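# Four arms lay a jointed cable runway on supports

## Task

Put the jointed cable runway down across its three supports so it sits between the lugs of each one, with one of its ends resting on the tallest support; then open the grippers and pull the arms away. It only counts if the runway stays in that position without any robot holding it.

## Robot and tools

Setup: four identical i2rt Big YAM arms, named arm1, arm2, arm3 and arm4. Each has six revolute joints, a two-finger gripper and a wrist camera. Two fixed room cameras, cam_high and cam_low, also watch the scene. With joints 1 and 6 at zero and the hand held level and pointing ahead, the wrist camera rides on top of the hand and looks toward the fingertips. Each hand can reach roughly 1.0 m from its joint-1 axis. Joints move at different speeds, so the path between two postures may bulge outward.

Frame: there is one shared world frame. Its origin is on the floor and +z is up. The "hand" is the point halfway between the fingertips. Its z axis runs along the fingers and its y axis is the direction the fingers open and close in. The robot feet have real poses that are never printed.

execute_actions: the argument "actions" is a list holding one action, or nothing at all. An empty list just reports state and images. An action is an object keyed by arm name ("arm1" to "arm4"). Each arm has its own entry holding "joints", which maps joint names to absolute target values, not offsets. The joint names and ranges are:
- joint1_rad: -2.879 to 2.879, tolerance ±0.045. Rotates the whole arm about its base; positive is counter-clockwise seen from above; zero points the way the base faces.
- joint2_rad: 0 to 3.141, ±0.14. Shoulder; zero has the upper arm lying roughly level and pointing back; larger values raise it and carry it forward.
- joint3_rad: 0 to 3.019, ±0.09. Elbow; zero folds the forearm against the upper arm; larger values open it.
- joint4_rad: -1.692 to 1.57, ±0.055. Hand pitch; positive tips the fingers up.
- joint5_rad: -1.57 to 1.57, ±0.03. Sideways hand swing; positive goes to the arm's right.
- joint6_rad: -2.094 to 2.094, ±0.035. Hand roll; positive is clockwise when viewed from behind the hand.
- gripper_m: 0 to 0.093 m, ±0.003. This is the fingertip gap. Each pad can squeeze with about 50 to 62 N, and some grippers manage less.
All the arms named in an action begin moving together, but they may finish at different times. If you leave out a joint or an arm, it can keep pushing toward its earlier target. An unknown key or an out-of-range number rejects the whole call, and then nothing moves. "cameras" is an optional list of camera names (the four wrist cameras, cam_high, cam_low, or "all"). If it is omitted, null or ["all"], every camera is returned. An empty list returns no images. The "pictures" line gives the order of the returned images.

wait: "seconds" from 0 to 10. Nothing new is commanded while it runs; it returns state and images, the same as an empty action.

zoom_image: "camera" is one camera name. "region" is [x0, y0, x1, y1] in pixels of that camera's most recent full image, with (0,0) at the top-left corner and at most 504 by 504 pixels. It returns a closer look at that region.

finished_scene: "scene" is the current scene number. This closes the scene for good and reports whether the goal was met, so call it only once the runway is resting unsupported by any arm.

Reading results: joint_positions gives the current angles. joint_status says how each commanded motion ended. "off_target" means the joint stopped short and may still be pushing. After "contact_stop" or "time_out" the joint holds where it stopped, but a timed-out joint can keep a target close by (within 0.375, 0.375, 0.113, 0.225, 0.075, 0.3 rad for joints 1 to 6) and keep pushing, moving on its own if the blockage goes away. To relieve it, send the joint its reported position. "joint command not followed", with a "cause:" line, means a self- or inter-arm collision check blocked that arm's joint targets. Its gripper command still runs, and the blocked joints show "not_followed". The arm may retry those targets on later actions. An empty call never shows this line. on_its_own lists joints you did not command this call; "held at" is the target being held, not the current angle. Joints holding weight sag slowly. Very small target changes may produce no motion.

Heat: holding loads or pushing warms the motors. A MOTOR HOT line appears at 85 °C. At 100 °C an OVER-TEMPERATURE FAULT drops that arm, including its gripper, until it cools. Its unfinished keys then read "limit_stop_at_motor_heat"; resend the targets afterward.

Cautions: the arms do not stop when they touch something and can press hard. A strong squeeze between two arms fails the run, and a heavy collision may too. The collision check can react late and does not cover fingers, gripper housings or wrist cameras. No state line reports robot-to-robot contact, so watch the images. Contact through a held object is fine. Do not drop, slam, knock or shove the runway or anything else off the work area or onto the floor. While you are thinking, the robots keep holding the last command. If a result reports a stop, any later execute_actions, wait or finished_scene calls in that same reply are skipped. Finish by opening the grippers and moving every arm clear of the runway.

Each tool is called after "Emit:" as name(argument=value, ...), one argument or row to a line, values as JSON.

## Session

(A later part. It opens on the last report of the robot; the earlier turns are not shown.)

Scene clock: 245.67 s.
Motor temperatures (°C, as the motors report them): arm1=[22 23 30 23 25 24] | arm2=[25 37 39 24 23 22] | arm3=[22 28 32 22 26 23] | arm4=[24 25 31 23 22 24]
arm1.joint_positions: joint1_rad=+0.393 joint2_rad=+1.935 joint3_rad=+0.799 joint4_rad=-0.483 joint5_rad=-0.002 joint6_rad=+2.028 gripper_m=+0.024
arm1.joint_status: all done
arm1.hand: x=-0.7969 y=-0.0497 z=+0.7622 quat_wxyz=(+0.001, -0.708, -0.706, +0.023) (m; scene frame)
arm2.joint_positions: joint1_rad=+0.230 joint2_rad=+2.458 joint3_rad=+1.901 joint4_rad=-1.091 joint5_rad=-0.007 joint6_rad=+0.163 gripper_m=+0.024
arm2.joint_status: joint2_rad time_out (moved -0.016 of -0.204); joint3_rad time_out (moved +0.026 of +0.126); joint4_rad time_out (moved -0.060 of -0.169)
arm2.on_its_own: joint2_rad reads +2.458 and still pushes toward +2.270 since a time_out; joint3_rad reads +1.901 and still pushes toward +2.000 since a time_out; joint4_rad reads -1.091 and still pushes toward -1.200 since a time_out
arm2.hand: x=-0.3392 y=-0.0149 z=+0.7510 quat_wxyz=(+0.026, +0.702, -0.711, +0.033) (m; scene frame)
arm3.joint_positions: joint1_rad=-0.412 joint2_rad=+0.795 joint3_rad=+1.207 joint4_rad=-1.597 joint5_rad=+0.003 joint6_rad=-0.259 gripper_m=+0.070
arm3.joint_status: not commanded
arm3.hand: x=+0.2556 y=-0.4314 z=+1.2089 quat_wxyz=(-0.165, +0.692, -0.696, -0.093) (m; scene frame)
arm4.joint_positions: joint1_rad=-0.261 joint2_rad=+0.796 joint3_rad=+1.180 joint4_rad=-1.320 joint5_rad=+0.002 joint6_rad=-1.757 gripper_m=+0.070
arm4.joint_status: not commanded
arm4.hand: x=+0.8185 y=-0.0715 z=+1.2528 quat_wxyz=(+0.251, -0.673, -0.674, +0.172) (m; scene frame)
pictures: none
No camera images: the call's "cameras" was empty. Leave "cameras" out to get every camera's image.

Emit:
execute_actions(
  actions=[
    {"arm2":{"joints":{"joint2_rad":2.3,"joint3_rad":2.13,"joint4_rad":-1.25}},"arm1":{"joints":{"joint1_rad":0.51,"joint6_rad":2.09,"joint2_rad":1.93,"joint3_rad":0.87,"joint4_rad":-0.51}}},
  ],
  cameras=["cam_high"],
)

Emit:
zoom_image(
  camera="cam_high",
  region=[355,130,515,240],
)

Scene clock: 255.40 s.
Motor temperatures (°C, as the motors report them): arm1=[22 23 30 22 25 24] | arm2=[25 42 44 24 23 22] | arm3=[22 27 32 22 26 23] | arm4=[24 25 31 23 22 24]
arm1.joint_positions: joint1_rad=+0.460 joint2_rad=+1.939 joint3_rad=+0.826 joint4_rad=-0.511 joint5_rad=+0.009 joint6_rad=+2.086 gripper_m=+0.024
arm1.joint_status: joint1_rad time_out (moved +0.067 of +0.117); the others done
joint sent to its limit — the command would take arm1.joint6_rad past its upper limit, so that joint was sent only as far as its limit.
arm1.on_its_own: joint1_rad reads +0.460 and still pushes toward +0.510 since a time_out
arm1.hand: x=-0.8008 y=-0.0253 z=+0.7649 quat_wxyz=(-0.005, -0.705, -0.709, +0.027) (m; scene frame)
arm2.joint_positions: joint1_rad=+0.230 joint2_rad=+2.496 joint3_rad=+1.991 joint4_rad=-1.137 joint5_rad=-0.007 joint6_rad=+0.175 gripper_m=+0.024
arm2.joint_status: joint2_rad time_out (moved +0.038 of -0.158); joint3_rad time_out (moved +0.090 of +0.229); joint4_rad time_out (moved -0.046 of -0.159)
arm2.on_its_own: joint2_rad reads +2.496 and still pushes toward +2.300 since a time_out; joint3_rad reads +1.991 and still pushes toward +2.103 since a time_out; joint4_rad reads -1.137 and still pushes toward -1.250 since a time_out
arm2.hand: x=-0.3421 y=+0.0033 z=+0.7551 quat_wxyz=(+0.024, +0.698, -0.716, +0.030) (m; scene frame)
arm3.joint_positions: joint1_rad=-0.412 joint2_rad=+0.795 joint3_rad=+1.207 joint4_rad=-1.597 joint5_rad=+0.003 joint6_rad=-0.259 gripper_m=+0.070
arm3.joint_status: not commanded
arm3.hand: x=+0.2556 y=-0.4314 z=+1.2089 quat_wxyz=(-0.165, +0.692, -0.696, -0.093) (m; scene frame)
arm4.joint_positions: joint1_rad=-0.261 joint2_rad=+0.796 joint3_rad=+1.180 joint4_rad=-1.320 joint5_rad=+0.002 joint6_rad=-1.757 gripper_m=+0.070
arm4.joint_status: not commanded
arm4.hand: x=+0.8185 y=-0.0715 z=+1.2528 quat_wxyz=(+0.251, -0.673, -0.674, +0.172) (m; scene frame)
pictures: cam_high
Images, in order (width x height): cam_high 896x504.

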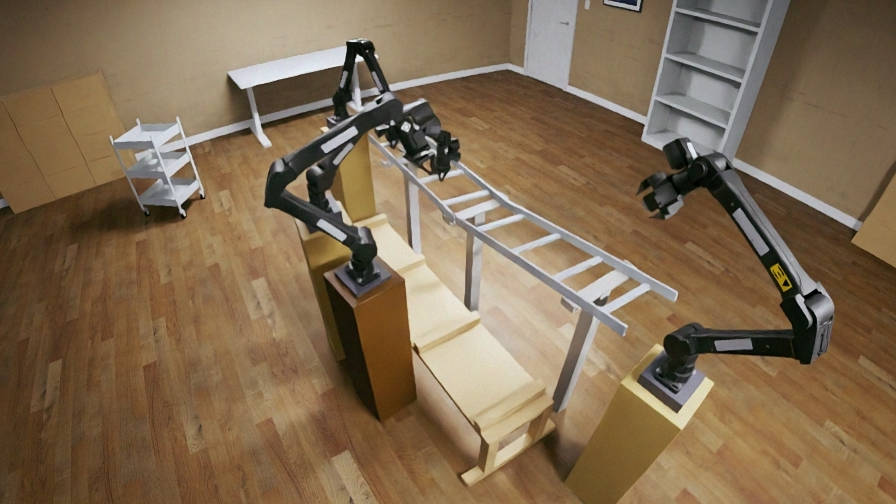

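Region (355, 130, 515, 240) of cam_high's 896x504 image, scaled by 3.150, with more detail than that image has; it fills the top 346 rows of this view, and the rest is white.

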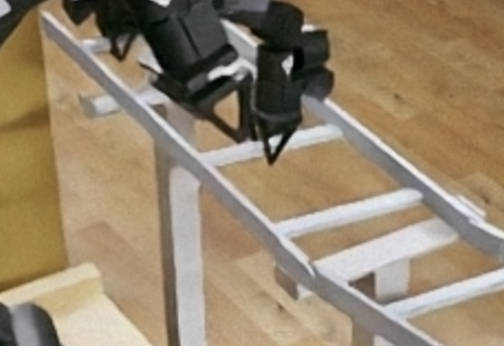

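Good. Lower.

Emit:
execute_actions(
  actions=[
    {"arm2":{"joints":{"joint2_rad":2.5,"joint3_rad":2.04,"joint4_rad":-1.1}},"arm1":{"joints":{"joint1_rad":0.48,"joint2_rad":2.08,"joint3_rad":0.84,"joint4_rad":-0.33}}},
  ],
  cameras=[],
)

Emit:
execute_actions(
  actions=[
    {"arm2":{"joints":{"gripper_m":0.07}},"arm1":{"joints":{"gripper_m":0.07}}},
  ],
  cameras=[],
)

Emit:
execute_actions(
  actions=[
    {"arm2":{"joints":{"joint2_rad":2.25,"joint3_rad":2.05,"joint4_rad":-1.35}},"arm1":{"joints":{"joint2_rad":1.68,"joint3_rad":0.87,"joint4_rad":-0.76}}},
  ],
  cameras=[],
)

Emit:
execute_actions(
  actions=[
    {"arm1":{"joints":{"joint2_rad":0.8,"joint3_rad":1.2,"joint4_rad":-1.4}},"arm2":{"joints":{"joint2_rad":0.8,"joint3_rad":1.2}},"arm3":{"joints":{"joint2_rad":0.4}}},
  ],
  cameras=["cam_high","arm2_cam_wrist"],
)

Emit:
zoom_image(
  camera="cam_high",
  region=[350,130,700,350],
)

Scene clock: 269.90 s.
Motor temperatures (°C, as the motors report them): arm1=[22 23 30 22 25 24] | arm2=[25 47 47 25 23 22] | arm3=[22 27 32 22 26 23] | arm4=[24 25 31 23 22 24]
arm1.joint_positions: joint1_rad=+0.455 joint2_rad=+2.057 joint3_rad=+0.817 joint4_rad=-0.356 joint5_rad=+0.001 joint6_rad=+2.086 gripper_m=+0.024
arm1.joint_status: all done
arm1.hand: x=-0.8004 y=-0.0265 z=+0.7202 quat_wxyz=(-0.005, -0.707, -0.707, +0.013) (m; scene frame)
arm2.joint_positions: joint1_rad=+0.235 joint2_rad=+2.528 joint3_rad=+1.991 joint4_rad=-1.106 joint5_rad=+0.018 joint6_rad=+0.180 gripper_m=+0.024
arm2.joint_status: all done
arm2.hand: x=-0.3410 y=+0.0024 z=+0.7332 quat_wxyz=(+0.014, +0.698, -0.715, +0.038) (m; scene frame)
arm3.joint_positions: joint1_rad=-0.412 joint2_rad=+0.795 joint3_rad=+1.207 joint4_rad=-1.597 joint5_rad=+0.003 joint6_rad=-0.259 gripper_m=+0.070
arm3.joint_status: not commanded
arm3.hand: x=+0.2556 y=-0.4314 z=+1.2089 quat_wxyz=(-0.165, +0.692, -0.696, -0.093) (m; scene frame)
arm4.joint_positions: joint1_rad=-0.261 joint2_rad=+0.796 joint3_rad=+1.180 joint4_rad=-1.320 joint5_rad=+0.002 joint6_rad=-1.757 gripper_m=+0.070
arm4.joint_status: not commanded
arm4.hand: x=+0.8185 y=-0.0715 z=+1.2528 quat_wxyz=(+0.251, -0.673, -0.674, +0.172) (m; scene frame)
pictures: none
No camera images: the call's "cameras" was empty. Leave "cameras" out to get every camera's image.

Scene clock: 270.57 s.
Motor temperatures (°C, as the motors report them): arm1=[22 23 30 22 25 24] | arm2=[25 47 47 25 23 22] | arm3=[22 27 32 22 26 23] | arm4=[24 25 31 23 22 24]
arm1.joint_positions: joint1_rad=+0.472 joint2_rad=+2.068 joint3_rad=+0.823 joint4_rad=-0.338 joint5_rad=+0.001 joint6_rad=+2.086 gripper_m=+0.070
arm1.joint_status: all done
arm1.hand: x=-0.7996 y=-0.0184 z=+0.7169 quat_wxyz=(-0.006, -0.701, -0.713, +0.006) (m; scene frame)
arm2.joint_positions: joint1_rad=+0.235 joint2_rad=+2.518 joint3_rad=+1.991 joint4_rad=-1.106 joint5_rad=+0.003 joint6_rad=+0.180 gripper_m=+0.070
arm2.joint_status: all done
arm2.hand: x=-0.3441 y=+0.0047 z=+0.7397 quat_wxyz=(+0.017, +0.698, -0.715, +0.030) (m; scene frame)
arm3.joint_positions: joint1_rad=-0.412 joint2_rad=+0.795 joint3_rad=+1.207 joint4_rad=-1.597 joint5_rad=+0.003 joint6_rad=-0.259 gripper_m=+0.070
arm3.joint_status: not commanded
arm3.hand: x=+0.2556 y=-0.4314 z=+1.2089 quat_wxyz=(-0.165, +0.692, -0.696, -0.093) (m; scene frame)
arm4.joint_positions: joint1_rad=-0.261 joint2_rad=+0.796 joint3_rad=+1.180 joint4_rad=-1.320 joint5_rad=+0.002 joint6_rad=-1.757 gripper_m=+0.070
arm4.joint_status: not commanded
arm4.hand: x=+0.8185 y=-0.0715 z=+1.2528 quat_wxyz=(+0.251, -0.673, -0.674, +0.172) (m; scene frame)
pictures: none
No camera images: the call's "cameras" was empty. Leave "cameras" out to get every camera's image.

Scene clock: 271.97 s.
Motor temperatures (°C, as the motors report them): arm1=[22 23 30 22 25 24] | arm2=[25 47 46 25 23 22] | arm3=[22 27 32 22 26 23] | arm4=[24 25 31 23 22 24]
arm1.joint_positions: joint1_rad=+0.472 joint2_rad=+1.672 joint3_rad=+0.850 joint4_rad=-0.752 joint5_rad=+0.001 joint6_rad=+2.086 gripper_m=+0.070
arm1.joint_status: all done
arm1.hand: x=-0.7965 y=-0.0139 z=+0.8683 quat_wxyz=(-0.007, -0.701, -0.714, +0.002) (m; scene frame)
arm2.joint_positions: joint1_rad=+0.235 joint2_rad=+2.248 joint3_rad=+2.030 joint4_rad=-1.340 joint5_rad=+0.003 joint6_rad=+0.180 gripper_m=+0.070
arm2.joint_status: all done
arm2.hand: x=-0.3457 y=+0.0104 z=+0.9356 quat_wxyz=(-0.004, +0.698, -0.716, -0.001) (m; scene frame)
arm3.joint_positions: joint1_rad=-0.412 joint2_rad=+0.795 joint3_rad=+1.207 joint4_rad=-1.597 joint5_rad=+0.003 joint6_rad=-0.259 gripper_m=+0.070
arm3.joint_status: not commanded
arm3.hand: x=+0.2556 y=-0.4314 z=+1.2089 quat_wxyz=(-0.165, +0.692, -0.696, -0.093) (m; scene frame)
arm4.joint_positions: joint1_rad=-0.261 joint2_rad=+0.796 joint3_rad=+1.180 joint4_rad=-1.320 joint5_rad=+0.002 joint6_rad=-1.757 gripper_m=+0.070
arm4.joint_status: not commanded
arm4.hand: x=+0.8185 y=-0.0715 z=+1.2528 quat_wxyz=(+0.251, -0.673, -0.674, +0.172) (m; scene frame)
pictures: none
No camera images: the call's "cameras" was empty. Leave "cameras" out to get every camera's image.

Scene clock: 273.90 s.
Motor temperatures (°C, as the motors report them): arm1=[22 23 30 22 25 24] | arm2=[25 46 45 24 23 22] | arm3=[22 27 32 22 26 23] | arm4=[24 25 31 23 22 24]
arm1.joint_positions: joint1_rad=+0.472 joint2_rad=+0.796 joint3_rad=+1.185 joint4_rad=-1.394 joint5_rad=+0.001 joint6_rad=+2.086 gripper_m=+0.070
arm1.joint_status: all done
arm1.hand: x=-0.8835 y=-0.0583 z=+1.2792 quat_wxyz=(-0.080, -0.671, -0.686, -0.269) (m; scene frame)
arm2.joint_positions: joint1_rad=+0.235 joint2_rad=+0.793 joint3_rad=+1.208 joint4_rad=-1.344 joint5_rad=+0.003 joint6_rad=+0.180 gripper_m=+0.070
arm2.joint_status: all done
arm2.hand: x=-0.2873 y=-0.3697 z=+1.2883 quat_wxyz=(-0.183, +0.663, -0.680, -0.252) (m; scene frame)
arm3.joint_positions: joint1_rad=-0.412 joint2_rad=+0.396 joint3_rad=+1.197 joint4_rad=-1.597 joint5_rad=+0.003 joint6_rad=-0.259 gripper_m=+0.070
arm3.joint_status: all done
arm3.hand: x=+0.2266 y=-0.5384 z=+1.2737 quat_wxyz=(-0.326, +0.653, -0.657, -0.186) (m; scene frame)
arm4.joint_positions: joint1_rad=-0.261 joint2_rad=+0.796 joint3_rad=+1.180 joint4_rad=-1.320 joint5_rad=+0.002 joint6_rad=-1.757 gripper_m=+0.070
arm4.joint_status: not commanded
arm4.hand: x=+0.8185 y=-0.0715 z=+1.2528 quat_wxyz=(+0.251, -0.673, -0.674, +0.172) (m; scene frame)
pictures: arm2_cam_wrist, cam_high
Images, in order (width x height): arm2_cam_wrist 616x616, cam_high 896x504.

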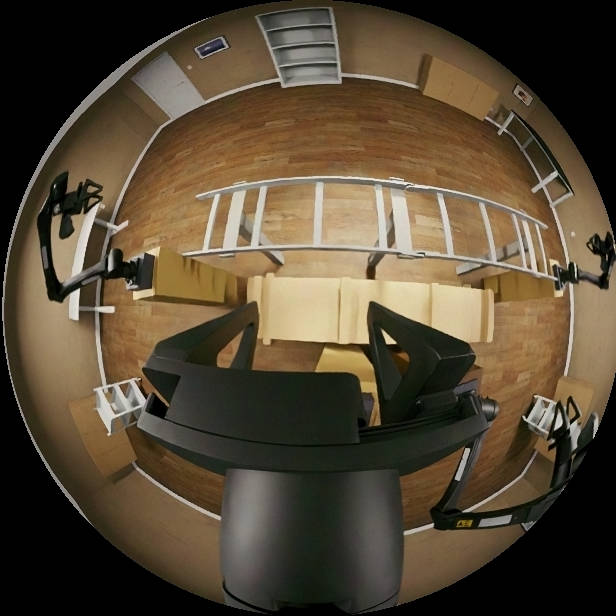

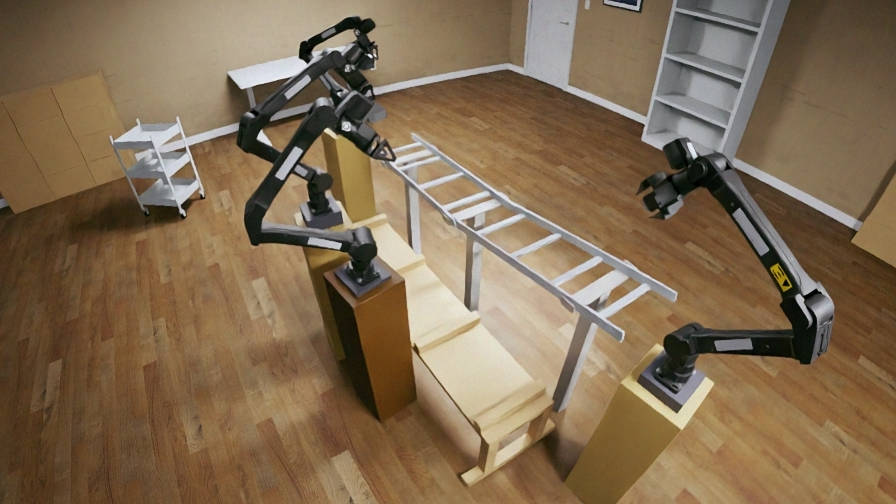

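Region (350, 130, 700, 350) of cam_high's 896x504 image, scaled by 1.440, with more detail than that image has; it fills the top 317 rows of this view, and the rest is white.

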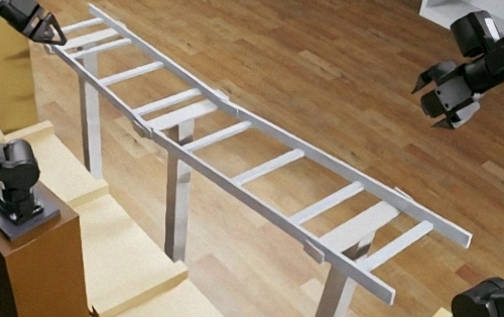

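Seated.

Emit:
finished_scene(
  scene=1,
)

The scene is finished: the task was done.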